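## Task

Take the roll of masking tape from the desk and set it on the coffee table. It only counts if the tape rests there without the robot holding it at the end. Nothing standing on the floor may be left toppled, and the robot must not fall over or finish tilted.

## Robot and tools

Robot: a Hello Robot Stretch 3 with one arm. It has a two-wheel base (0.33 m long, 0.34 m wide), a lift sliding up a mast, and a telescoping arm that reaches out to the robot's RIGHT side, ending in a wrist (yaw, pitch, roll) and a gripper. The base cannot slide sideways; to shift the gripper forward or back, drive the base. Turning in place pivots about the point midway between the drive wheels, 0.05 m behind the front edge. With the arm pulled in and the wrist folded, a turn sweeps a 0.28 m radius; an unfolded level wrist reaches past that.

Frames: the base frame has its origin on the floor between the drive wheels, x forward, y left, z up. hand_pose is reported in it, at the fingertip meeting point. The odometry frame is the base frame as it was when the scene began; heading is positive to the left, -3.142 to 3.142.

Tool execute_actions takes "actions", a list run in order. Each action may have "robot" (a command, a list of up to 8 commands run one after another, or {"stop": true}), "steps" (1 to 450 control steps at 30 per second; default 1) and "until" (an early-exit condition, only together with steps). {"steps": n} alone just waits. An empty list simply returns the current state and images. A command can hold:
- "base": exactly one of {"translate_m": d}, a straight drive offset in metres from where the base is when that command begins (forward positive, |d| at most 1), or {"rotate_rad": d}, a turn offset in radians (counter-clockwise/left positive, |d| at most 3.2).
- "joints": absolute targets by name; unnamed joints keep their old target. lift_m 0 to 1.1 (arm height, metres); arm_m 0 to 0.52 (extension, metres); wrist_yaw_rad -1.345 to 4.42 (0 along the arm, positive toward the front, 3.0 folded over the base); wrist_pitch_rad -1.57 to 0.451 (negative tips fingers down); wrist_roll_rad -2.911 to 2.911; gripper_m -0.089 to 0.179 (bigger is wider; the real fingertip gap is 0.007 m less when nearly shut, 0.025 m less when wide, and zero under 0.007); head_pan_rad -3.953 to 1.73 (positive left, -1.57 looks along the arm); head_tilt_rad -1.53 to 0.419 (negative looks down).
- "contact_limits": {"arm_m": effort %} (1 to 100) so that arm motion halts when its motor effort hits that level.
- In a list, {"pause_s": s} waits up to 15 s.
Motions in one command start together and keep running after the call returns. A new command overrides at once and throws away the rest of an older list. A call with any invalid value is rejected entirely. To wait for everything to finish, use "steps": 450 with "until": {"robot": {"status": "ended"}}. Other conditions compare fields such as lift_m, arm_m_goal, base_status, queue or queue_left, e.g. {"lift_m": [">", 0.3]}; "any" instead of "robot" fires when the first motion ends.

Tool zoom_image: "camera" (head_camera, nav_camera or wrist_camera) and "region" [x0, y0, x1, y1] in pixels of that camera's last image, top-left origin, at most 504 by 504. head_camera and nav_camera move with the head; wrist_camera rides on the gripper.

Tool finished_scene: "scene", the current scene's number. It is final; only call it once the object sits on the table, the gripper has let go and every motion has stopped.

Result lines: base_status and joint_status give each motion's state: moving, done, off_target (stopped short, may still push), contact_stop (the lift or arm hit something and went slack), time_out, stopped, not_commanded, torque_fault (a wrist servo shut off for about 10 s and goes limp). The bracket after base_status shows distance travelled against the goal. joint_goals lists targets, measured_speeds the encoder speeds. refusals, queue and queue_left track the command list; "refused:" or "dropped:" lines name the failed goal, counting from 0. robot.on_its_own appears when the robot changed a goal itself, a joint is slack or off, a motor strains at rest, or the base leans 3 degrees or more. lidar_m gives 12 distances in 30-degree sectors, first straight ahead, counter-clockwise, at 0.17 m height (sees table legs, not tops). wrist_depth_mm and head_depth_mm are 7x7 grids of depths in mm. base_tilt is in degrees (forward and right positive). motor_effort is in % with a bracketed peak; odometry only counts wheel rotation.

Speed: the base is quick only with the arm stowed (lift_m under 0.30, arm_m under 0.03, wrist_yaw_rad above 2.54); otherwise it crawls at 0.10 m/s.

Gripping: command gripper_m below the object's width to grasp; release by sending at least 0.02 more than where the pads touched. Neither the gripper reading nor "done" confirms a hold, so check the images. Fold or unfold the wrist only with lift_m 0.32 to 0.95, pitch -0.4 and roll near 0; with yaw below -0.4 keep pitch at -0.5 or lower.

Avoid: pressing the arm into something solid when the gripper is higher than about 0.45 m (the robot can tip), pushing again after a contact_stop, driving while gripping or hooking something fixed, bumping furniture (especially backing up), knocking floor items over, dropping or slamming objects. If base_tilt shows a lean, back out of the last move in small steps, pull the gripper free, and lower lift_m to about 0.2 if it stays tipped. Loose objects may get nudged occasionally.

Each tool is called after "Request:" in YAML: its name, and indented under it one key for each argument.

## Session

Request:
execute_actions:
  actions: []

Scene clock: 0.00 s.
robot.base_odometry: x=+0.000 y=+0.000 heading=+0.000 (m, m, rad; robot's odometry frame)
robot.turned_by_wheels: +0.000 (rad since the last result)
robot.turned_by_imu: +0.000 (rad since the last result)
robot.base_tilt: forward=+1.2 right=-0.5 (deg)
robot.lidar_m: 2.08 1.19 1.47 1.47 0.98 0.87 0.91 1.05 0.95 0.95 1.16 1.40
robot.head_depth_mm: 2008 2705 2712 2714 2708 2657 1956 / 1517 2829 2798 2839 2805 2408 2014 / 2036 2914 2940 2946 2940 2925 2244 / 2042 3033 3069 3084 3033 3036 2348 / 2071 2931 3097 3115 2118 3075 2206 / 2069 2511 2564 2604 1810 2527 2124 / 2023 2167 2202 2224 1786 2138 2176
robot.base_status: not_commanded
robot.joint_positions: lift_m=+0.488 arm_m=-0.001 wrist_yaw_rad=+2.914 wrist_pitch_rad=-0.367 wrist_roll_rad=-0.005 gripper_m=+0.037 head_pan_rad=+0.003 head_tilt_rad=+0.001
robot.joint_goals: lift_m=+0.488 arm_m=-0.001 wrist_yaw_rad=+2.914 wrist_pitch_rad=-0.367 wrist_roll_rad=-0.005 gripper_m=+0.037 head_pan_rad=+0.003 head_tilt_rad=+0.001
robot.joint_status: lift_m=not_commanded arm_m=not_commanded wrist_yaw_rad=not_commanded wrist_pitch_rad=not_commanded wrist_roll_rad=not_commanded gripper_m=not_commanded head_pan_rad=not_commanded head_tilt_rad=not_commanded
robot.measured_speeds: translate_m=+0.000 rotate_rad=+0.000 lift_m=+0.000 arm_m=+0.000 wrist_yaw_rad=+0.000 wrist_pitch_rad=+0.000 wrist_roll_rad=+0.000 head_pan_rad=+0.000 head_tilt_rad=+0.000
robot: refusals=0 queue=idle queue_left=0
robot.motor_effort: left_wheel=-1 right_wheel=+0 lift_m=+29 arm_m=+1 wrist_yaw_rad=+1 wrist_pitch_rad=+6 wrist_roll_rad=+0 gripper_m=+0 head_pan_rad=+0 head_tilt_rad=+2 (%)
robot.hand_pose: x=+0.0307 y=+0.0807 z=+0.5127 quat_wxyz=(+0.207, +0.703, +0.050, +0.678) (m; robot's base frame)
robot.wrist_depth_mm: - - - - - - - / - - - - - - - / - - - - - - - / 921 - - - - - - / 958 - - - - 993 989 / 862 - - 846 842 810 788 / 729 718 713 697 677 692 683
pictures: head_camera (sideways: a quarter turn clockwise sets it upright), nav_camera (sideways: a quarter turn counterclockwise sets it upright), wrist_camera
Images, in order (width x height): head_camera 896x504, nav_camera 672x504, wrist_camera 644x364.

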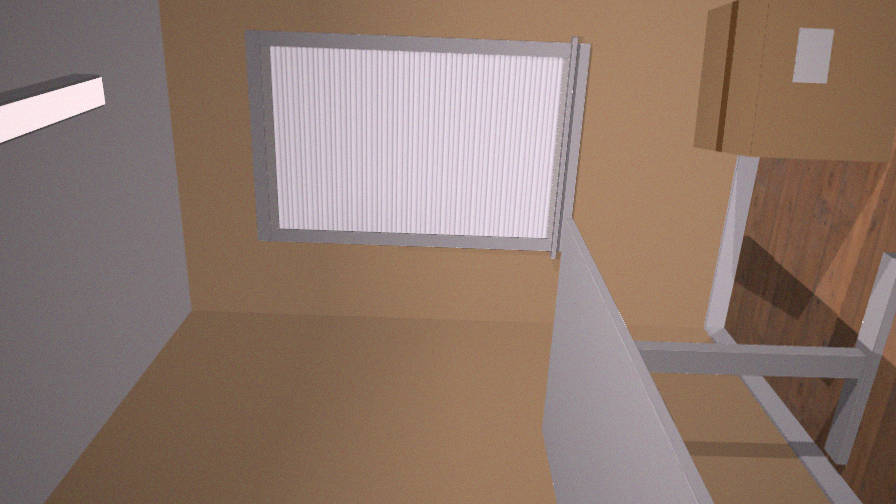

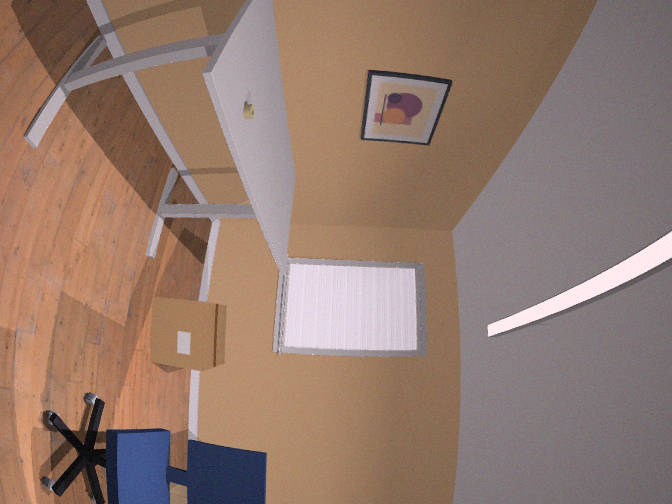

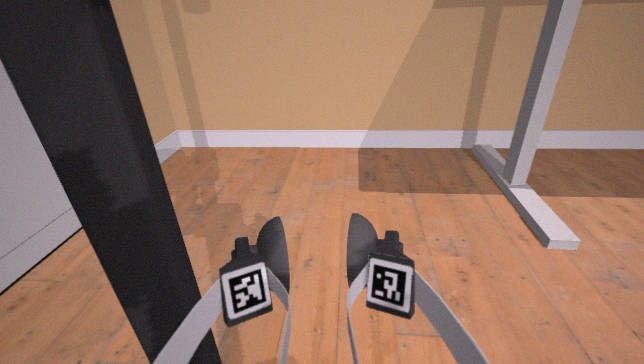

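Request:
execute_actions:
  actions:
    - {"robot":{"joints":{"head_pan_rad":1.2,"head_tilt_rad":-0.5}},"steps":200,"until":{"robot":{"status":"ended"}}}

Request:
execute_actions:
  actions:
    - {"robot":{"joints":{"head_pan_rad":-1.6,"head_tilt_rad":-0.5}},"steps":200,"until":{"robot":{"status":"ended"}}}

Request:
execute_actions:
  actions:
    - {"robot":{"joints":{"head_pan_rad":-3.1,"head_tilt_rad":-0.5}},"steps":200,"until":{"robot":{"status":"ended"}}}

Scene clock: 1.37 s.
robot.base_odometry: x=+0.000 y=+0.000 heading=+0.000 (m, m, rad; robot's odometry frame)
robot.turned_by_wheels: +0.000 (rad since the last result)
robot.turned_by_imu: +0.000 (rad since the last result)
robot.base_tilt: forward=+1.2 right=-0.5 (deg)
robot.lidar_m: 2.08 1.19 1.47 1.47 0.98 0.87 0.91 1.05 0.95 0.95 1.16 1.40
robot.head_depth_mm: 1231 1337 1472 1619 1785 1614 1346 / 1237 1350 1478 1629 1814 1621 1340 / 1236 1346 1469 1633 1813 1614 1337 / 1242 1346 1467 1630 1812 1605 1337 / 1245 1345 1480 1629 1817 1596 1336 / 1245 1353 1481 1629 1804 1610 1331 / 1242 1353 1477 1642 1809 1589 1326
robot.base_status: not_commanded
robot.joint_positions: lift_m=+0.488 arm_m=-0.001 wrist_yaw_rad=+2.914 wrist_pitch_rad=-0.367 wrist_roll_rad=-0.005 gripper_m=+0.037 head_pan_rad=+1.193 head_tilt_rad=-0.493
robot.joint_goals: lift_m=+0.488 arm_m=-0.001 wrist_yaw_rad=+2.914 wrist_pitch_rad=-0.367 wrist_roll_rad=-0.005 gripper_m=+0.037 head_pan_rad=+1.200 head_tilt_rad=-0.500
robot.joint_status: lift_m=not_commanded arm_m=not_commanded wrist_yaw_rad=not_commanded wrist_pitch_rad=not_commanded wrist_roll_rad=not_commanded gripper_m=not_commanded head_pan_rad=done head_tilt_rad=done
robot.measured_speeds: translate_m=+0.000 rotate_rad=+0.000 lift_m=+0.000 arm_m=+0.000 wrist_yaw_rad=+0.000 wrist_pitch_rad=+0.000 wrist_roll_rad=+0.000 head_pan_rad=+0.000 head_tilt_rad=+0.000
robot: refusals=0 queue=done queue_left=0
robot.motor_effort: left_wheel=-1(1) right_wheel=+0(0) lift_m=+28(28) arm_m=+1(1) wrist_yaw_rad=+1(1) wrist_pitch_rad=+6(6) wrist_roll_rad=+0(0) gripper_m=+0(0) head_pan_rad=+4(47) head_tilt_rad=-4(36) (%)
robot.hand_pose: x=+0.0307 y=+0.0807 z=+0.5127 quat_wxyz=(+0.207, +0.703, +0.050, +0.678) (m; robot's base frame)
robot.wrist_depth_mm: - - - - - - - / - - - - - - - / - - - - - - - / 901 - - - - - - / 995 - - - - 996 958 / 851 - - 835 848 812 782 / 734 710 705 715 688 689 676
pictures: head_camera (sideways: a quarter turn clockwise sets it upright), nav_camera (sideways: a quarter turn counterclockwise sets it upright), wrist_camera
Images, in order (width x height): head_camera 896x504, nav_camera 672x504, wrist_camera 644x364.

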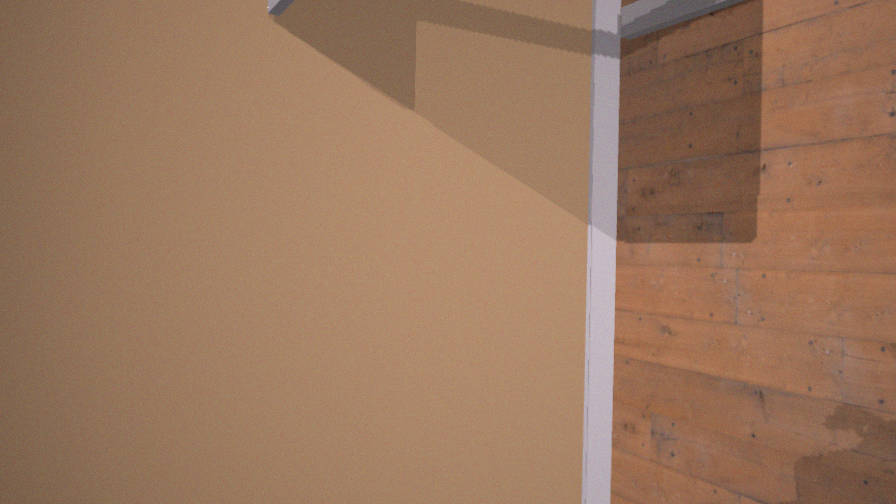

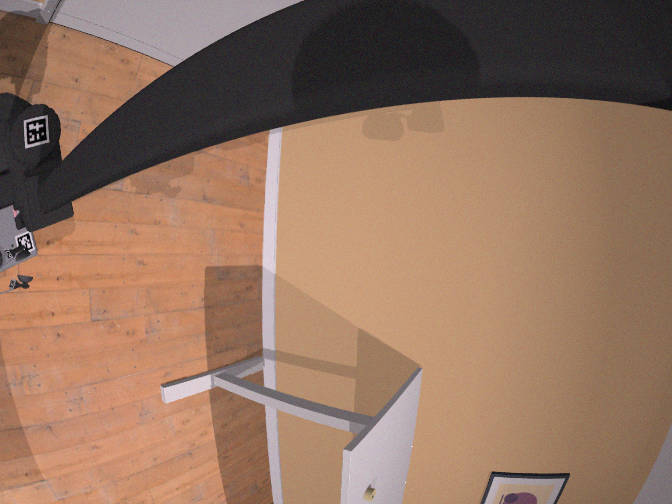

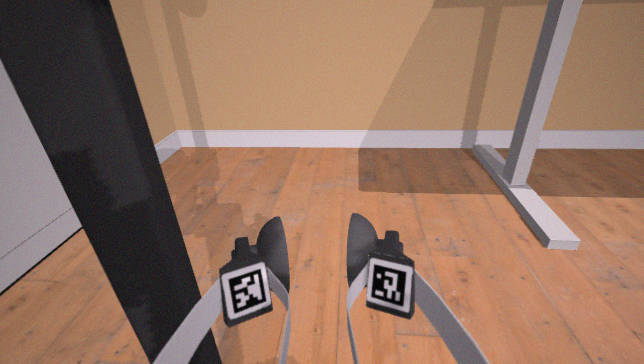

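Scene clock: 3.30 s.
robot.base_odometry: x=+0.000 y=+0.000 heading=+0.000 (m, m, rad; robot's odometry frame)
robot.turned_by_wheels: +0.000 (rad since the last result)
robot.turned_by_imu: +0.000 (rad since the last result)
robot.base_tilt: forward=+1.3 right=-0.4 (deg)
robot.lidar_m: 2.08 1.19 1.47 1.47 0.98 0.87 0.91 1.05 0.95 0.95 1.16 1.39
robot.head_depth_mm: 2777 2927 1218 970 1066 1181 1313 / 2875 3108 1215 1012 1116 1240 1342 / 2953 3254 1206 1052 1175 1307 1341 / 3071 3329 1198 1103 1230 1391 1337 / 3192 3488 1193 1160 1296 1473 1335 / 3289 3595 1186 1215 1370 1562 1333 / 3441 3759 1202 1281 1450 1601 1329
robot.base_status: not_commanded
robot.joint_positions: lift_m=+0.488 arm_m=-0.001 wrist_yaw_rad=+2.914 wrist_pitch_rad=-0.367 wrist_roll_rad=-0.005 gripper_m=+0.037 head_pan_rad=-1.593 head_tilt_rad=-0.494
robot.joint_goals: lift_m=+0.488 arm_m=-0.001 wrist_yaw_rad=+2.914 wrist_pitch_rad=-0.367 wrist_roll_rad=-0.005 gripper_m=+0.037 head_pan_rad=-1.600 head_tilt_rad=-0.500
robot.joint_status: lift_m=not_commanded arm_m=not_commanded wrist_yaw_rad=not_commanded wrist_pitch_rad=not_commanded wrist_roll_rad=not_commanded gripper_m=not_commanded head_pan_rad=done head_tilt_rad=done
robot.measured_speeds: translate_m=+0.000 rotate_rad=+0.000 lift_m=+0.000 arm_m=+0.000 wrist_yaw_rad=+0.000 wrist_pitch_rad=+0.000 wrist_roll_rad=+0.000 head_pan_rad=+0.000 head_tilt_rad=+0.000
robot: refusals=0 queue=done queue_left=0
robot.motor_effort: left_wheel=-1(0) right_wheel=+0(0) lift_m=+29(29) arm_m=+1(1) wrist_yaw_rad=+0(0) wrist_pitch_rad=+6(6) wrist_roll_rad=+0(0) gripper_m=+0(0) head_pan_rad=-4(44) head_tilt_rad=-3(1) (%)
robot.hand_pose: x=+0.0307 y=+0.0807 z=+0.5127 quat_wxyz=(+0.207, +0.703, +0.050, +0.678) (m; robot's base frame)
robot.wrist_depth_mm: - - - - - - - / - - - - - - - / - - - - - - - / 901 - - - - - - / 969 - - - - - 983 / 874 - - 827 843 800 790 / 716 710 709 696 699 689 676
pictures: head_camera (sideways: a quarter turn clockwise sets it upright), nav_camera (sideways: a quarter turn counterclockwise sets it upright), wrist_camera
Images, in order (width x height): head_camera 896x504, nav_camera 672x504, wrist_camera 644x364.

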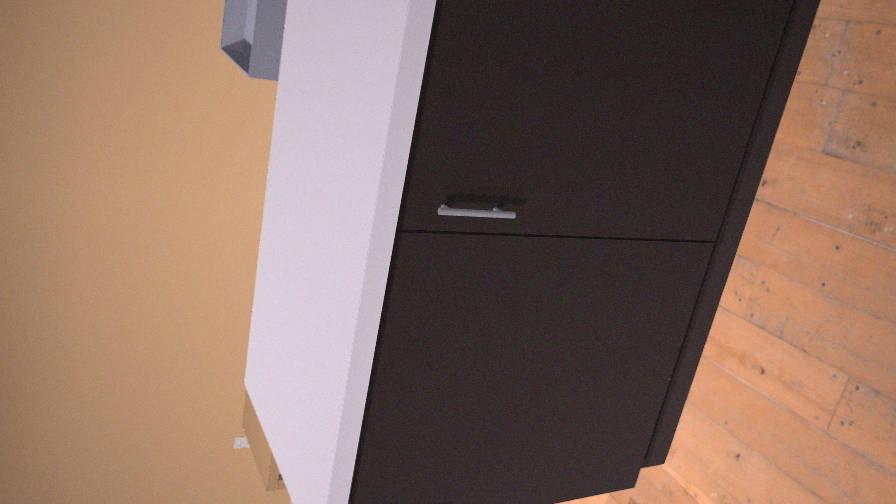

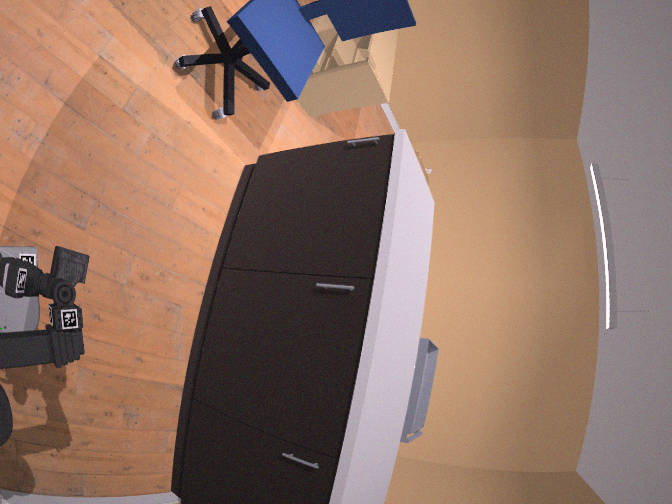

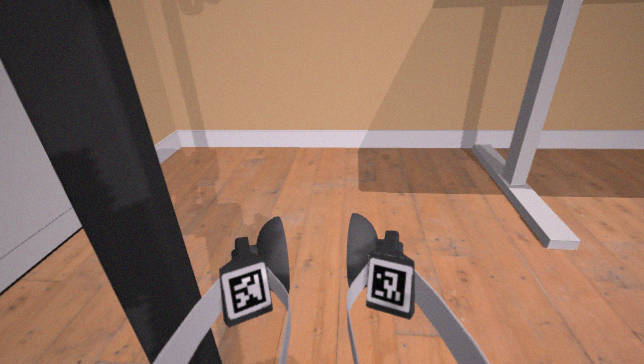

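Scene clock: 4.63 s.
robot.base_odometry: x=+0.000 y=+0.000 heading=+0.000 (m, m, rad; robot's odometry frame)
robot.turned_by_wheels: +0.000 (rad since the last result)
robot.turned_by_imu: +0.000 (rad since the last result)
robot.base_tilt: forward=+1.2 right=-0.5 (deg)
robot.lidar_m: 2.08 1.19 1.47 1.48 0.98 0.87 0.91 1.05 0.95 0.95 1.17 1.40
robot.head_depth_mm: 735 788 855 918 999 1092 1229 / 765 824 895 977 1077 1191 1291 / 797 862 934 1028 1140 1271 1339 / 828 900 986 1086 1207 1366 1346 / 868 945 1035 1152 1289 1462 1333 / 909 989 1097 1223 1377 1522 1331 / 951 1049 1160 1299 1468 1572 1338
robot.base_status: not_commanded
robot.joint_positions: lift_m=+0.488 arm_m=-0.001 wrist_yaw_rad=+2.914 wrist_pitch_rad=-0.367 wrist_roll_rad=-0.005 gripper_m=+0.037 head_pan_rad=-3.093 head_tilt_rad=-0.494
robot.joint_goals: lift_m=+0.488 arm_m=-0.001 wrist_yaw_rad=+2.914 wrist_pitch_rad=-0.367 wrist_roll_rad=-0.005 gripper_m=+0.037 head_pan_rad=-3.100 head_tilt_rad=-0.500
robot.joint_status: lift_m=not_commanded arm_m=not_commanded wrist_yaw_rad=not_commanded wrist_pitch_rad=not_commanded wrist_roll_rad=not_commanded gripper_m=not_commanded head_pan_rad=done head_tilt_rad=done
robot.measured_speeds: translate_m=+0.000 rotate_rad=+0.000 lift_m=+0.000 arm_m=+0.000 wrist_yaw_rad=+0.000 wrist_pitch_rad=+0.000 wrist_roll_rad=+0.000 head_pan_rad=+0.000 head_tilt_rad=+0.000
robot: refusals=0 queue=done queue_left=0
robot.motor_effort: left_wheel=-1(1) right_wheel=+0(0) lift_m=+29(29) arm_m=+1(1) wrist_yaw_rad=+1(0) wrist_pitch_rad=+6(6) wrist_roll_rad=+0(0) gripper_m=+0(0) head_pan_rad=-4(44) head_tilt_rad=-3(4) (%)
robot.hand_pose: x=+0.0307 y=+0.0807 z=+0.5127 quat_wxyz=(+0.207, +0.703, +0.050, +0.678) (m; robot's base frame)
robot.wrist_depth_mm: - - - - - - - / - - - - - - - / - - - - - - - / 900 - - - - - - / 975 - - - - 1000 977 / 884 - - 820 852 813 813 / 732 713 696 701 690 699 678
pictures: head_camera (sideways: a quarter turn clockwise sets it upright), nav_camera (sideways: a quarter turn counterclockwise sets it upright), wrist_camera
Images, in order (width x height): head_camera 896x504, nav_camera 672x504, wrist_camera 644x364.

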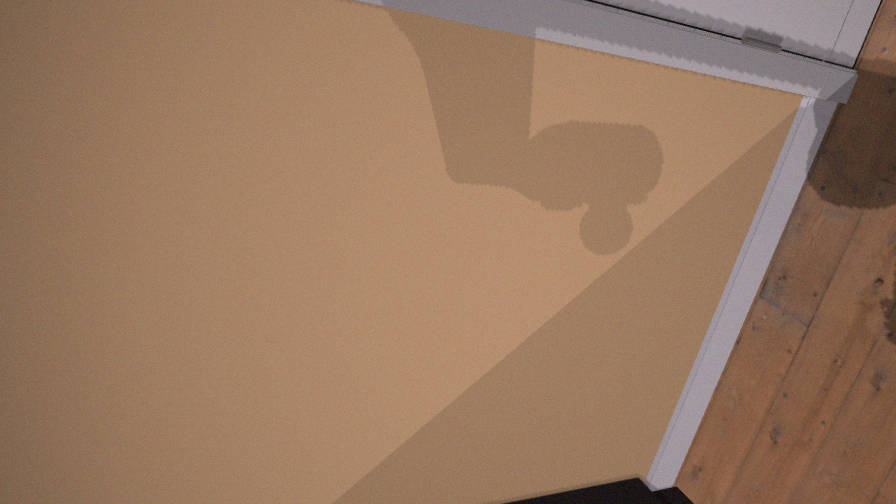

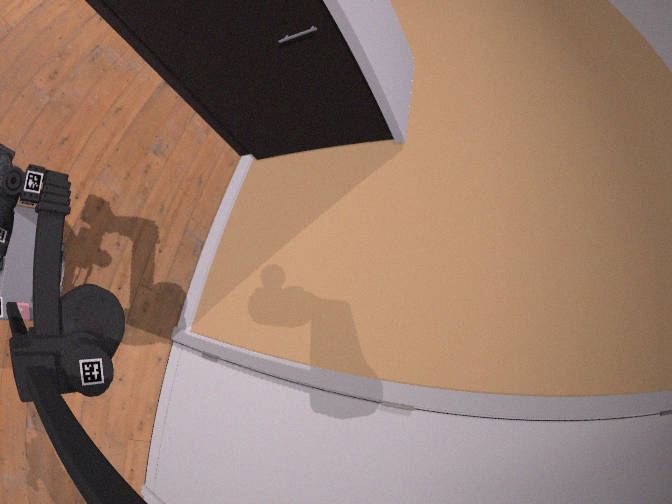

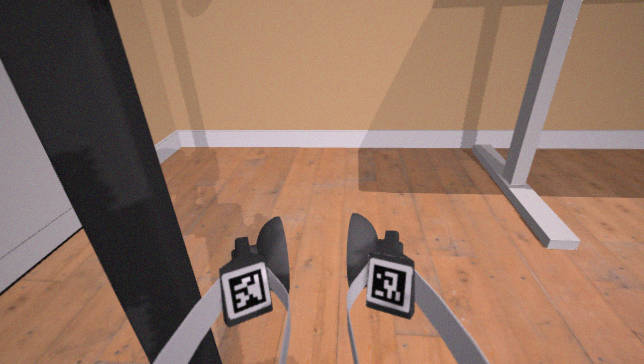

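Request:
execute_actions:
  actions:
    - {"robot":{"joints":{"head_pan_rad":-0.75,"head_tilt_rad":-0.4}},"steps":200,"until":{"robot":{"status":"ended"}}}

Request:
execute_actions:
  actions:
    - {"robot":{"joints":{"head_pan_rad":0.5,"head_tilt_rad":-0.5}},"steps":200,"until":{"robot":{"status":"ended"}}}

Scene clock: 6.47 s.
robot.base_odometry: x=+0.000 y=+0.000 heading=+0.000 (m, m, rad; robot's odometry frame)
robot.turned_by_wheels: +0.000 (rad since the last result)
robot.turned_by_imu: +0.000 (rad since the last result)
robot.base_tilt: forward=+1.2 right=-0.5 (deg)
robot.lidar_m: 2.08 1.19 1.47 1.48 0.98 0.87 0.91 1.05 0.95 0.95 1.16 1.40
robot.head_depth_mm: 2994 3210 3513 2202 2259 1760 1430 / 2879 3104 3312 2092 2108 1767 1422 / 2780 2980 2439 2356 1515 1656 1424 / 2700 2847 1628 1726 1507 1689 1423 / 2580 2747 1581 1679 1494 1736 1421 / 2507 2654 2858 3015 2266 1722 1416 / 2408 2556 2764 2900 2247 1721 1410
robot.base_status: not_commanded
robot.joint_positions: lift_m=+0.488 arm_m=-0.001 wrist_yaw_rad=+2.914 wrist_pitch_rad=-0.367 wrist_roll_rad=-0.005 gripper_m=+0.037 head_pan_rad=-0.757 head_tilt_rad=-0.409
robot.joint_goals: lift_m=+0.488 arm_m=-0.001 wrist_yaw_rad=+2.914 wrist_pitch_rad=-0.367 wrist_roll_rad=-0.005 gripper_m=+0.037 head_pan_rad=-0.750 head_tilt_rad=-0.400
robot.joint_status: lift_m=not_commanded arm_m=not_commanded wrist_yaw_rad=not_commanded wrist_pitch_rad=not_commanded wrist_roll_rad=not_commanded gripper_m=not_commanded head_pan_rad=done head_tilt_rad=done
robot.measured_speeds: translate_m=+0.000 rotate_rad=+0.000 lift_m=+0.000 arm_m=+0.000 wrist_yaw_rad=+0.000 wrist_pitch_rad=+0.000 wrist_roll_rad=+0.000 head_pan_rad=+0.000 head_tilt_rad=+0.000
robot: refusals=0 queue=done queue_left=0
robot.motor_effort: left_wheel=+0(0) right_wheel=+0(0) lift_m=+29(29) arm_m=+1(1) wrist_yaw_rad=+0(0) wrist_pitch_rad=+6(6) wrist_roll_rad=+0(0) gripper_m=+0(0) head_pan_rad=+4(44) head_tilt_rad=+4(14) (%)
robot.hand_pose: x=+0.0307 y=+0.0807 z=+0.5127 quat_wxyz=(+0.207, +0.703, +0.050, +0.678) (m; robot's base frame)
robot.wrist_depth_mm: - - - - - - - / - - - - - - - / - - - - - - - / 935 - - - - - - / 959 - - - - - 985 / 869 - - 829 846 811 814 / 717 715 709 704 687 686 675
pictures: head_camera (sideways: a quarter turn clockwise sets it upright), nav_camera (sideways: a quarter turn counterclockwise sets it upright), wrist_camera
Images, in order (width x height): head_camera 896x504, nav_camera 672x504, wrist_camera 644x364.

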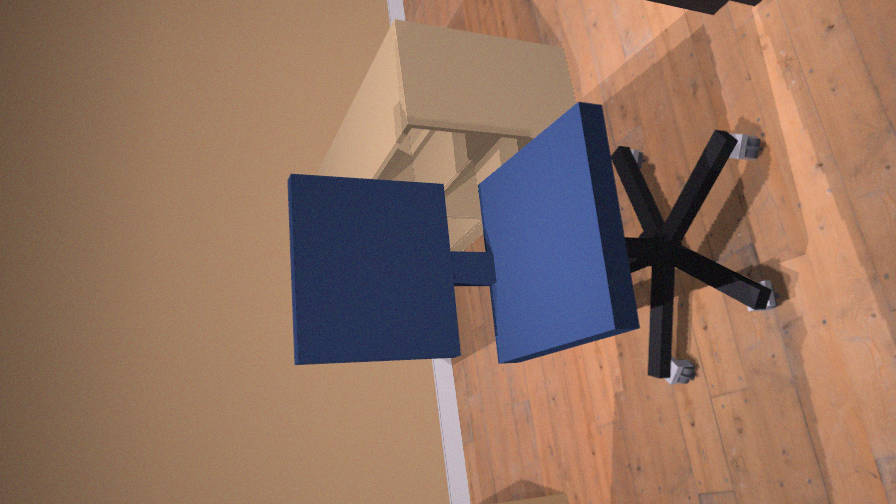

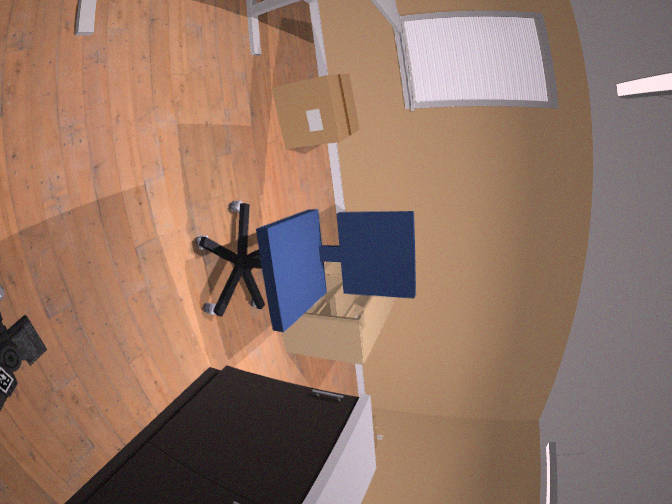

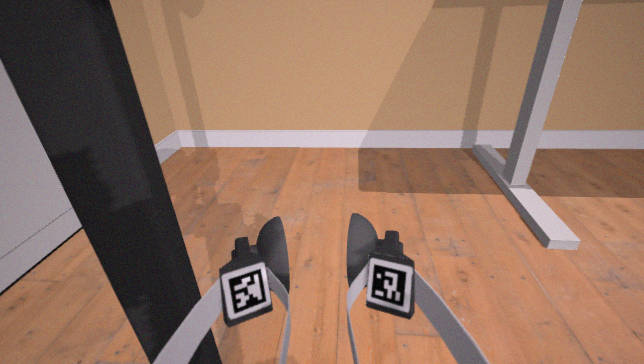

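Scene clock: 7.70 s.
robot.base_odometry: x=+0.000 y=+0.000 heading=+0.000 (m, m, rad; robot's odometry frame)
robot.turned_by_wheels: +0.000 (rad since the last result)
robot.turned_by_imu: +0.000 (rad since the last result)
robot.base_tilt: forward=+1.2 right=-0.5 (deg)
robot.lidar_m: 2.08 1.19 1.47 1.47 0.98 0.87 0.91 1.05 0.95 0.95 1.16 1.39
robot.head_depth_mm: 2103 2205 2036 2369 2041 1617 1342 / 1910 1991 1280 2541 2025 1622 1350 / 1759 1878 1177 2355 2018 1604 1345 / 1619 1715 1081 2160 2005 1605 1336 / 1512 1615 1071 1951 1936 1560 1336 / 1416 1506 1151 1720 1878 1606 1327 / 1321 1421 1493 1652 1804 1598 1333
robot.base_status: not_commanded
robot.joint_positions: lift_m=+0.488 arm_m=-0.001 wrist_yaw_rad=+2.914 wrist_pitch_rad=-0.367 wrist_roll_rad=-0.005 gripper_m=+0.037 head_pan_rad=+0.493 head_tilt_rad=-0.494
robot.joint_goals: lift_m=+0.488 arm_m=-0.001 wrist_yaw_rad=+2.914 wrist_pitch_rad=-0.367 wrist_roll_rad=-0.005 gripper_m=+0.037 head_pan_rad=+0.500 head_tilt_rad=-0.500
robot.joint_status: lift_m=not_commanded arm_m=not_commanded wrist_yaw_rad=not_commanded wrist_pitch_rad=not_commanded wrist_roll_rad=not_commanded gripper_m=not_commanded head_pan_rad=done head_tilt_rad=done
robot.measured_speeds: translate_m=+0.000 rotate_rad=+0.000 lift_m=+0.000 arm_m=+0.000 wrist_yaw_rad=+0.000 wrist_pitch_rad=+0.000 wrist_roll_rad=+0.000 head_pan_rad=+0.000 head_tilt_rad=+0.000
robot: refusals=0 queue=done queue_left=0
robot.motor_effort: left_wheel=-1(1) right_wheel=+0(0) lift_m=+29(29) arm_m=+1(1) wrist_yaw_rad=+0(1) wrist_pitch_rad=+6(6) wrist_roll_rad=+0(0) gripper_m=+0(0) head_pan_rad=+4(45) head_tilt_rad=-4(16) (%)
robot.hand_pose: x=+0.0307 y=+0.0807 z=+0.5127 quat_wxyz=(+0.207, +0.703, +0.050, +0.678) (m; robot's base frame)
robot.wrist_depth_mm: - - - - - - - / - - - - - - - / - - - - - - - / 936 - - - - - - / 983 - - - - 980 982 / 862 - - 840 863 803 800 / 719 719 718 691 688 678 675
pictures: head_camera (sideways: a quarter turn clockwise sets it upright), nav_camera (sideways: a quarter turn counterclockwise sets it upright), wrist_camera
Images, in order (width x height): head_camera 896x504, nav_camera 672x504, wrist_camera 644x364.

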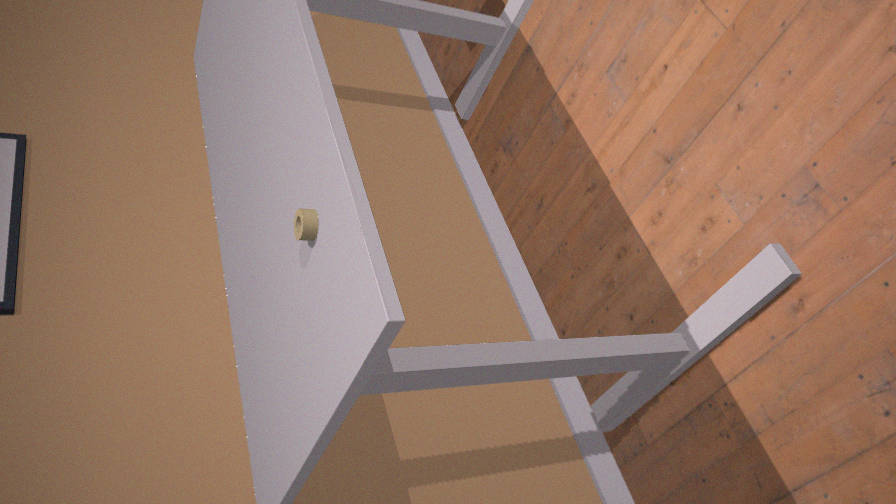

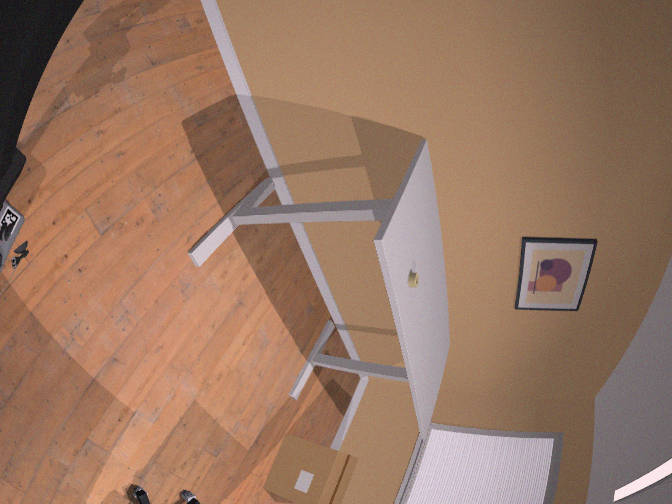

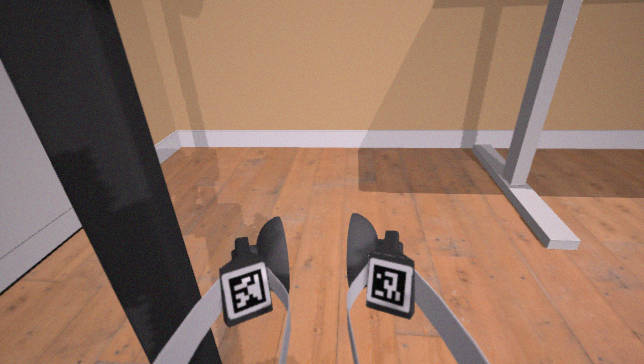

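Request:
execute_actions:
  actions:
    - {"robot":[{"base":{"rotate_rad":-0.1},"joints":{"head_pan_rad":1.3,"head_tilt_rad":-0.6}},{"base":{"translate_m":0.95}}],"steps":450,"until":{"robot":{"status":"ended"}}}

Scene clock: 19.83 s.
robot.base_odometry: x=+0.945 y=-0.095 heading=-0.100 (m, m, rad; robot's odometry frame)
robot.turned_by_wheels: -0.100 (rad since the last result)
robot.turned_by_imu: -0.103 (rad since the last result)
robot.base_tilt: forward=+1.2 right=-0.5 (deg)
robot.lidar_m: 1.12 1.20 1.23 0.84 1.42 1.81 1.81 1.38 1.18 0.85 1.46 1.15
robot.head_depth_mm: 1037 1126 834 610 1650 1497 1260 / 1036 1127 833 607 1650 1484 1264 / 1038 1118 825 606 1654 1483 1259 / 1044 1114 825 604 1640 1477 1265 / 1037 1119 819 604 1646 1475 1263 / 1038 1119 819 601 1632 1404 1257 / 1046 1118 815 599 1096 1446 1251
robot.base_status: done (translate_m +0.9500 of +0.9500)
robot.joint_positions: lift_m=+0.488 arm_m=-0.001 wrist_yaw_rad=+2.914 wrist_pitch_rad=-0.367 wrist_roll_rad=-0.005 gripper_m=+0.037 head_pan_rad=+1.293 head_tilt_rad=-0.593
robot.joint_goals: lift_m=+0.488 arm_m=-0.001 wrist_yaw_rad=+2.914 wrist_pitch_rad=-0.367 wrist_roll_rad=-0.005 gripper_m=+0.037 head_pan_rad=+1.300 head_tilt_rad=-0.600
robot.joint_status: lift_m=not_commanded arm_m=not_commanded wrist_yaw_rad=not_commanded wrist_pitch_rad=not_commanded wrist_roll_rad=not_commanded gripper_m=not_commanded head_pan_rad=done head_tilt_rad=done
robot.measured_speeds: translate_m=+0.000 rotate_rad=+0.000 lift_m=+0.000 arm_m=+0.000 wrist_yaw_rad=+0.000 wrist_pitch_rad=+0.000 wrist_roll_rad=+0.000 head_pan_rad=+0.000 head_tilt_rad=+0.000
robot: refusals=0 queue=done queue_left=0
robot.motor_effort: left_wheel=+4(12) right_wheel=-2(4) lift_m=+29(29) arm_m=+1(1) wrist_yaw_rad=+1(1) wrist_pitch_rad=+6(6) wrist_roll_rad=+0(0) gripper_m=+0(1) head_pan_rad=+4(47) head_tilt_rad=-4(18) (%)
robot.hand_pose: x=+0.0307 y=+0.0806 z=+0.5126 quat_wxyz=(+0.207, +0.703, +0.050, +0.678) (m; robot's base frame)
robot.wrist_depth_mm: - - - - - - - / - - - - - - - / - - - - - - - / - - - - - - - / - - - - - 997 967 / 864 - - 829 855 794 803 / 726 713 705 701 692 685 683
pictures: head_camera (sideways: a quarter turn clockwise sets it upright), nav_camera (sideways: a quarter turn counterclockwise sets it upright), wrist_camera
Images, in order (width x height): head_camera 896x504, nav_camera 672x504, wrist_camera 644x364.

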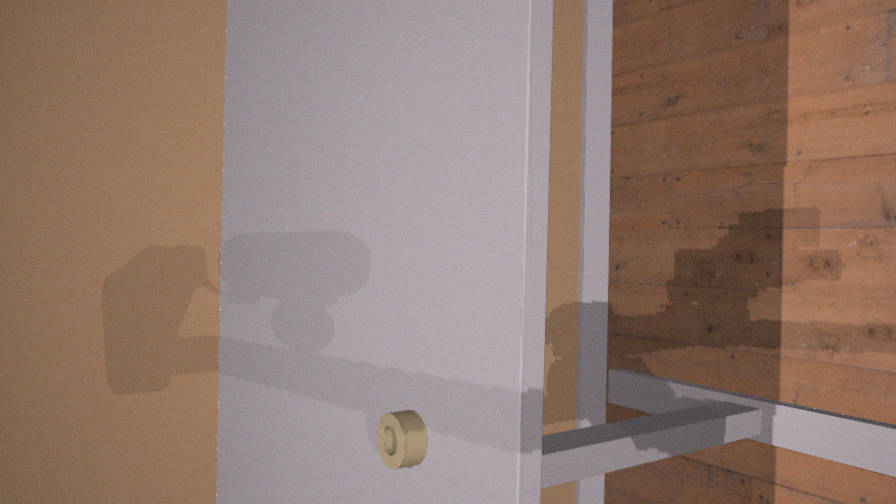

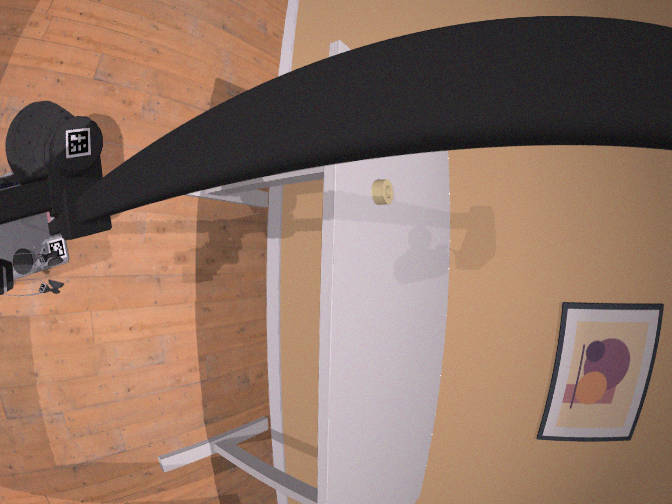

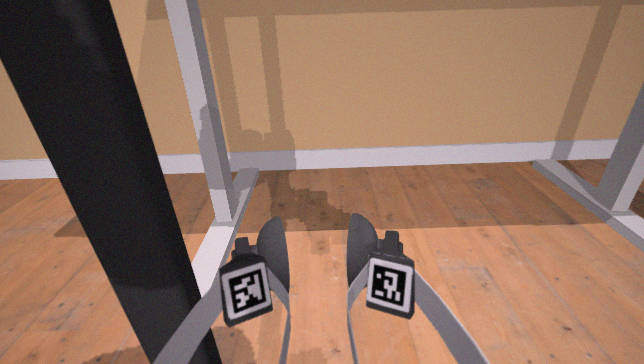

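Request:
execute_actions:
  actions:
    - {"robot":[{"base":{"rotate_rad":2.87},"joints":{"head_pan_rad":-1.4,"head_tilt_rad":-0.6,"lift_m":0.7,"wrist_pitch_rad":-0.4}},{"joints":{"wrist_yaw_rad":1.57,"gripper_m":0.14}},{"joints":{"lift_m":1.09,"wrist_pitch_rad":-0.2}},{"joints":{"wrist_yaw_rad":0}}],"steps":450,"until":{"robot":{"status":"ended"}}}

Scene clock: 33.57 s.
robot.base_odometry: x=+0.945 y=-0.095 heading=+2.770 (m, m, rad; robot's odometry frame)
robot.turned_by_wheels: +2.870 (rad since the last result)
robot.turned_by_imu: +2.866 (rad since the last result)
robot.base_tilt: forward=+1.2 right=-0.5 (deg)
robot.lidar_m: 1.81 1.72 1.24 1.18 1.89 1.82 1.12 1.20 1.29 1.23 0.84 1.71
robot.head_depth_mm: 988 - 833 - - - 1236 / 1024 1103 851 574 1607 1491 1270 / 1047 1118 872 605 1642 1485 1261 / 1061 1132 825 604 1651 1479 1267 / 1079 1160 823 603 1171 1376 1248 / 1094 1191 818 601 1709 1479 1254 / 1123 1242 818 600 1741 1473 1257
robot.base_status: done (rotate_rad +2.8698 of +2.8700)
robot.joint_positions: lift_m=+1.090 arm_m=-0.001 wrist_yaw_rad=+0.004 wrist_pitch_rad=-0.222 wrist_roll_rad=-0.005 gripper_m=+0.140 head_pan_rad=-1.393 head_tilt_rad=-0.593
robot.joint_goals: lift_m=+1.090 arm_m=-0.001 wrist_yaw_rad=+0.000 wrist_pitch_rad=-0.200 wrist_roll_rad=-0.005 gripper_m=+0.140 head_pan_rad=-1.400 head_tilt_rad=-0.600
robot.joint_status: lift_m=done arm_m=not_commanded wrist_yaw_rad=done wrist_pitch_rad=done wrist_roll_rad=not_commanded gripper_m=done head_pan_rad=done head_tilt_rad=done
robot.measured_speeds: translate_m=+0.000 rotate_rad=+0.000 lift_m=+0.000 arm_m=+0.000 wrist_yaw_rad=+0.000 wrist_pitch_rad=+0.000 wrist_roll_rad=+0.000 head_pan_rad=+0.000 head_tilt_rad=+0.000
robot: refusals=0 queue=done queue_left=0
robot.motor_effort: left_wheel=-6(11) right_wheel=+3(5) lift_m=+34(35) arm_m=+1(1) wrist_yaw_rad=-4(2) wrist_pitch_rad=+8(8) wrist_roll_rad=+0(0) gripper_m=+0(81) head_pan_rad=-4(46) head_tilt_rad=-4(4) (%)
robot.hand_pose: x=-0.0206 y=-0.3886 z=+1.1486 quat_wxyz=(+0.705, +0.080, -0.701, -0.077) (m; robot's base frame)
robot.wrist_depth_mm: 880 879 923 900 941 938 941 / 923 964 950 935 986 - - / 974 986 991 - - - - / - - 873 848 808 800 778 / - 669 605 588 586 591 547 / 478 - 460 451 440 - 427 / 382 362 370 363 362 357 347
pictures: head_camera (sideways: a quarter turn clockwise sets it upright), nav_camera (sideways: a quarter turn counterclockwise sets it upright), wrist_camera
Images, in order (width x height): head_camera 896x504, nav_camera 672x504, wrist_camera 644x364.

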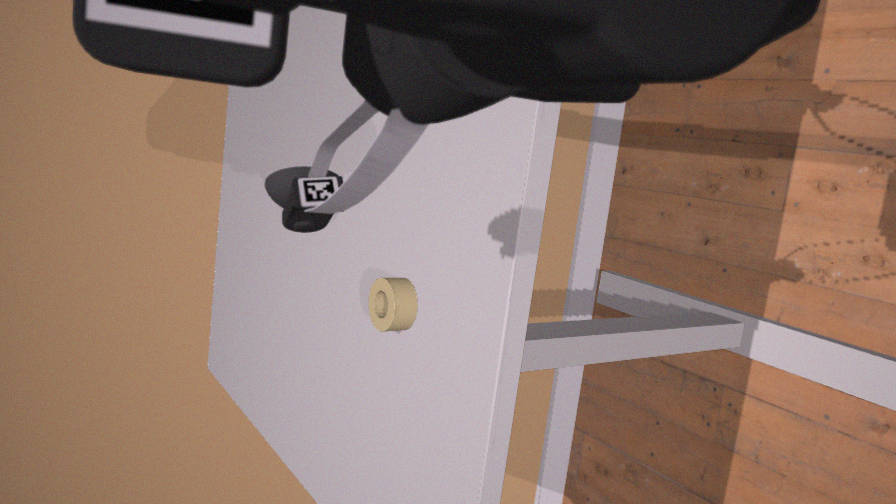

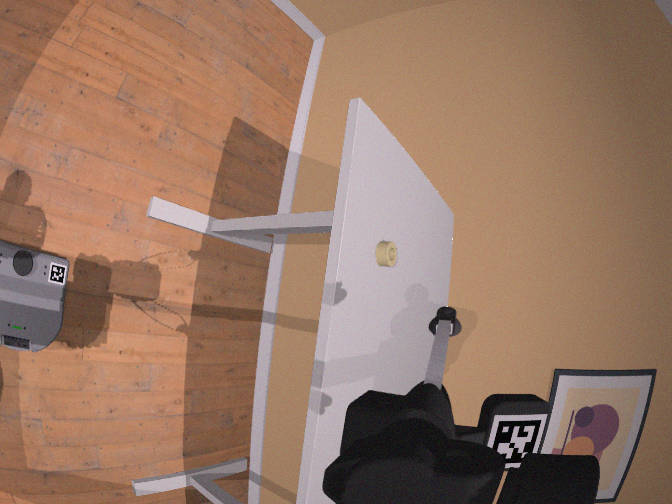

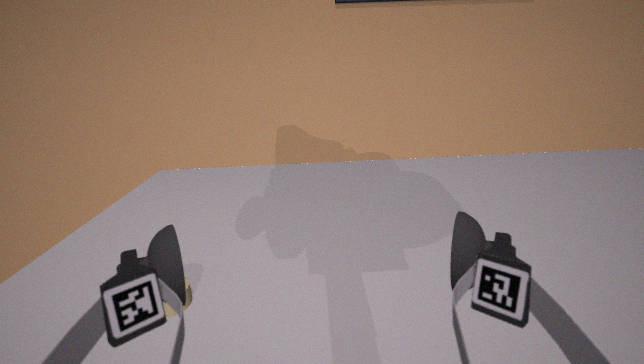

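Request:
execute_actions:
  actions:
    - {"robot":[{"base":{"translate_m":0.17},"joints":{"lift_m":1.0,"head_pan_rad":-1.57,"head_tilt_rad":-0.7}}],"steps":450,"until":{"robot":{"status":"ended"}}}

Scene clock: 36.43 s.
robot.base_odometry: x=+0.787 y=-0.033 heading=+2.770 (m, m, rad; robot's odometry frame)
robot.turned_by_wheels: +0.000 (rad since the last result)
robot.turned_by_imu: -0.001 (rad since the last result)
robot.base_tilt: forward=+1.1 right=-0.4 (deg)
robot.lidar_m: 1.64 1.71 1.24 1.19 0.94 1.95 1.29 1.33 1.29 0.80 1.27 1.70
robot.head_depth_mm: 1043 936 702 - - - 1168 / 1044 936 731 - - - 1159 / 1051 936 730 - - - 1164 / 1052 926 696 541 1594 1394 1208 / 1054 926 697 557 1258 1353 1175 / 1064 926 667 558 1638 1388 1202 / 1061 1164 667 557 1634 1395 1203
robot.base_status: done (translate_m +0.1700 of +0.1700)
robot.joint_positions: lift_m=+1.000 arm_m=-0.001 wrist_yaw_rad=+0.003 wrist_pitch_rad=-0.221 wrist_roll_rad=-0.005 gripper_m=+0.140 head_pan_rad=-1.563 head_tilt_rad=-0.691
robot.joint_goals: lift_m=+1.000 arm_m=-0.001 wrist_yaw_rad=+0.000 wrist_pitch_rad=-0.200 wrist_roll_rad=-0.005 gripper_m=+0.140 head_pan_rad=-1.570 head_tilt_rad=-0.700
robot.joint_status: lift_m=done arm_m=not_commanded wrist_yaw_rad=done wrist_pitch_rad=done wrist_roll_rad=not_commanded gripper_m=done head_pan_rad=done head_tilt_rad=done
robot.measured_speeds: translate_m=+0.000 rotate_rad=+0.000 lift_m=+0.000 arm_m=+0.000 wrist_yaw_rad=+0.000 wrist_pitch_rad=+0.000 wrist_roll_rad=+0.000 head_pan_rad=+0.000 head_tilt_rad=+0.000
robot: refusals=0 queue=done queue_left=0
robot.motor_effort: left_wheel=-6(8) right_wheel=+2(6) lift_m=+23(35) arm_m=+1(1) wrist_yaw_rad=-3(4) wrist_pitch_rad=+8(8) wrist_roll_rad=+0(0) gripper_m=+1(1) head_pan_rad=-4(20) head_tilt_rad=-5(16) (%)
robot.hand_pose: x=-0.0207 y=-0.3886 z=+1.0591 quat_wxyz=(+0.705, +0.080, -0.701, -0.077) (m; robot's base frame)
robot.wrist_depth_mm: 897 873 897 898 881 920 912 / 914 958 924 957 962 999 - / 980 - 988 993 991 948 892 / - - 611 582 570 553 539 / - 455 423 385 400 416 382 / 330 - 317 311 307 - 299 / 267 256 261 262 263 265 265
pictures: head_camera (sideways: a quarter turn clockwise sets it upright), nav_camera (sideways: a quarter turn counterclockwise sets it upright), wrist_camera
Images, in order (width x height): head_camera 896x504, nav_camera 672x504, wrist_camera 644x364.

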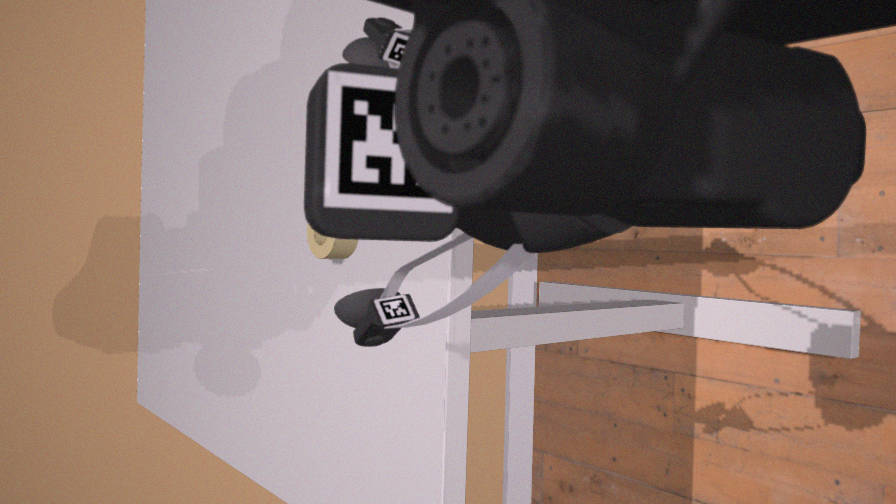

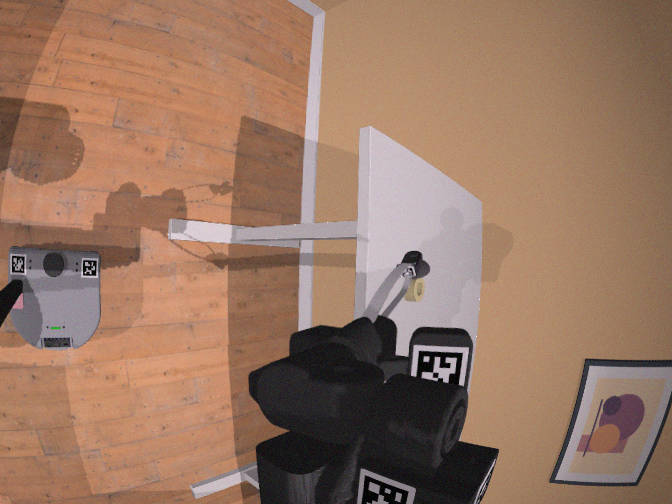

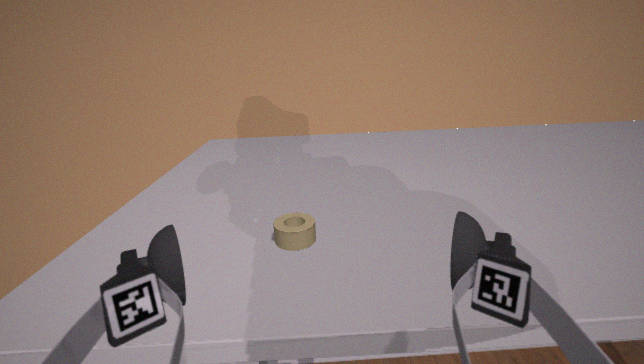

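Request:
execute_actions:
  actions:
    - {"robot":[{"base":{"translate_m":0.032},"joints":{"lift_m":0.9,"arm_m":0.08}}],"steps":450,"until":{"robot":{"status":"ended"}}}

Scene clock: 38.43 s.
robot.base_odometry: x=+0.757 y=-0.021 heading=+2.770 (m, m, rad; robot's odometry frame)
robot.turned_by_wheels: +0.000 (rad since the last result)
robot.turned_by_imu: +0.000 (rad since the last result)
robot.base_tilt: forward=+1.2 right=-0.5 (deg)
robot.lidar_m: 1.60 1.67 1.24 1.19 0.96 1.98 1.33 1.36 1.28 0.79 1.27 1.68
robot.head_depth_mm: 1045 936 673 561 - - 1206 / 1044 935 672 580 - - 1205 / 1053 932 644 - - - 1204 / 1051 931 669 559 1594 1369 1203 / 1057 925 668 567 1521 1355 1186 / 1057 923 668 557 1643 1393 1200 / 1060 1188 666 557 1623 1389 1203
robot.base_status: done (translate_m +0.0320 of +0.0320)
robot.joint_positions: lift_m=+0.900 arm_m=+0.080 wrist_yaw_rad=+0.003 wrist_pitch_rad=-0.193 wrist_roll_rad=-0.005 gripper_m=+0.140 head_pan_rad=-1.563 head_tilt_rad=-0.691
robot.joint_goals: lift_m=+0.900 arm_m=+0.080 wrist_yaw_rad=+0.000 wrist_pitch_rad=-0.200 wrist_roll_rad=-0.005 gripper_m=+0.140 head_pan_rad=-1.570 head_tilt_rad=-0.700
robot.joint_status: lift_m=done arm_m=done wrist_yaw_rad=done wrist_pitch_rad=done wrist_roll_rad=not_commanded gripper_m=done head_pan_rad=done head_tilt_rad=done
robot.measured_speeds: translate_m=+0.000 rotate_rad=+0.000 lift_m=+0.000 arm_m=+0.000 wrist_yaw_rad=+0.000 wrist_pitch_rad=+0.000 wrist_roll_rad=+0.000 head_pan_rad=+0.000 head_tilt_rad=+0.000
robot: refusals=0 queue=done queue_left=0
robot.motor_effort: left_wheel=-6(10) right_wheel=+3(6) lift_m=+20(23) arm_m=+5(2) wrist_yaw_rad=-2(1) wrist_pitch_rad=-3(8) wrist_roll_rad=+0(0) gripper_m=+0(0) head_pan_rad=-4(4) head_tilt_rad=-5(6) (%)
robot.hand_pose: x=-0.0208 y=-0.4714 z=+0.9663 quat_wxyz=(+0.706, +0.069, -0.702, -0.067) (m; robot's base frame)
robot.wrist_depth_mm: 794 811 830 825 840 844 857 / 843 860 862 885 874 897 900 / 876 898 692 643 599 563 528 / 936 359 346 288 322 313 300 / 240 243 231 225 218 226 210 / 178 - 172 170 166 - 160 / - 144 146 147 147 149 151
pictures: head_camera (sideways: a quarter turn clockwise sets it upright), nav_camera (sideways: a quarter turn counterclockwise sets it upright), wrist_camera
Images, in order (width x height): head_camera 896x504, nav_camera 672x504, wrist_camera 644x364.

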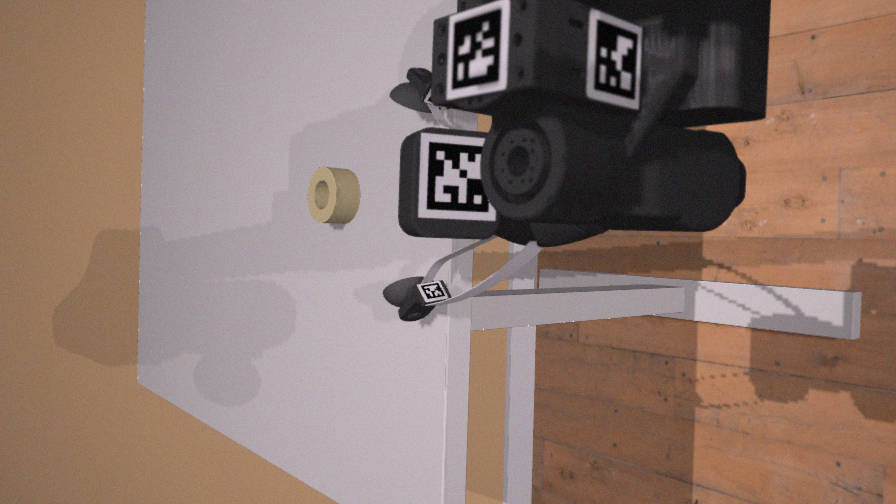

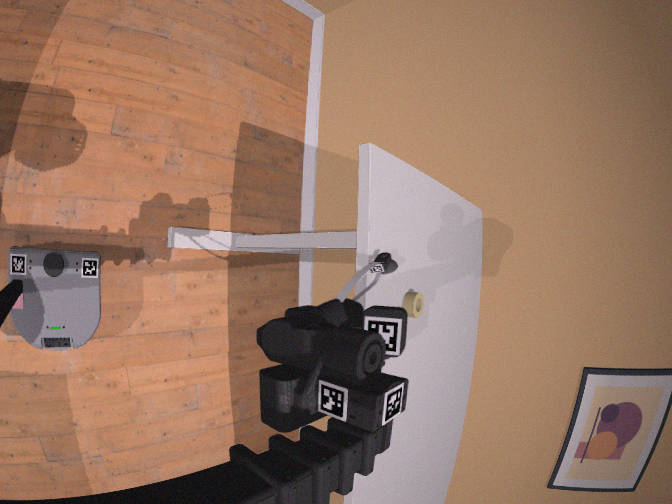

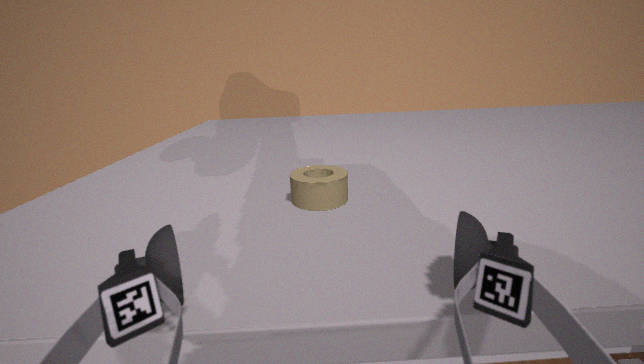

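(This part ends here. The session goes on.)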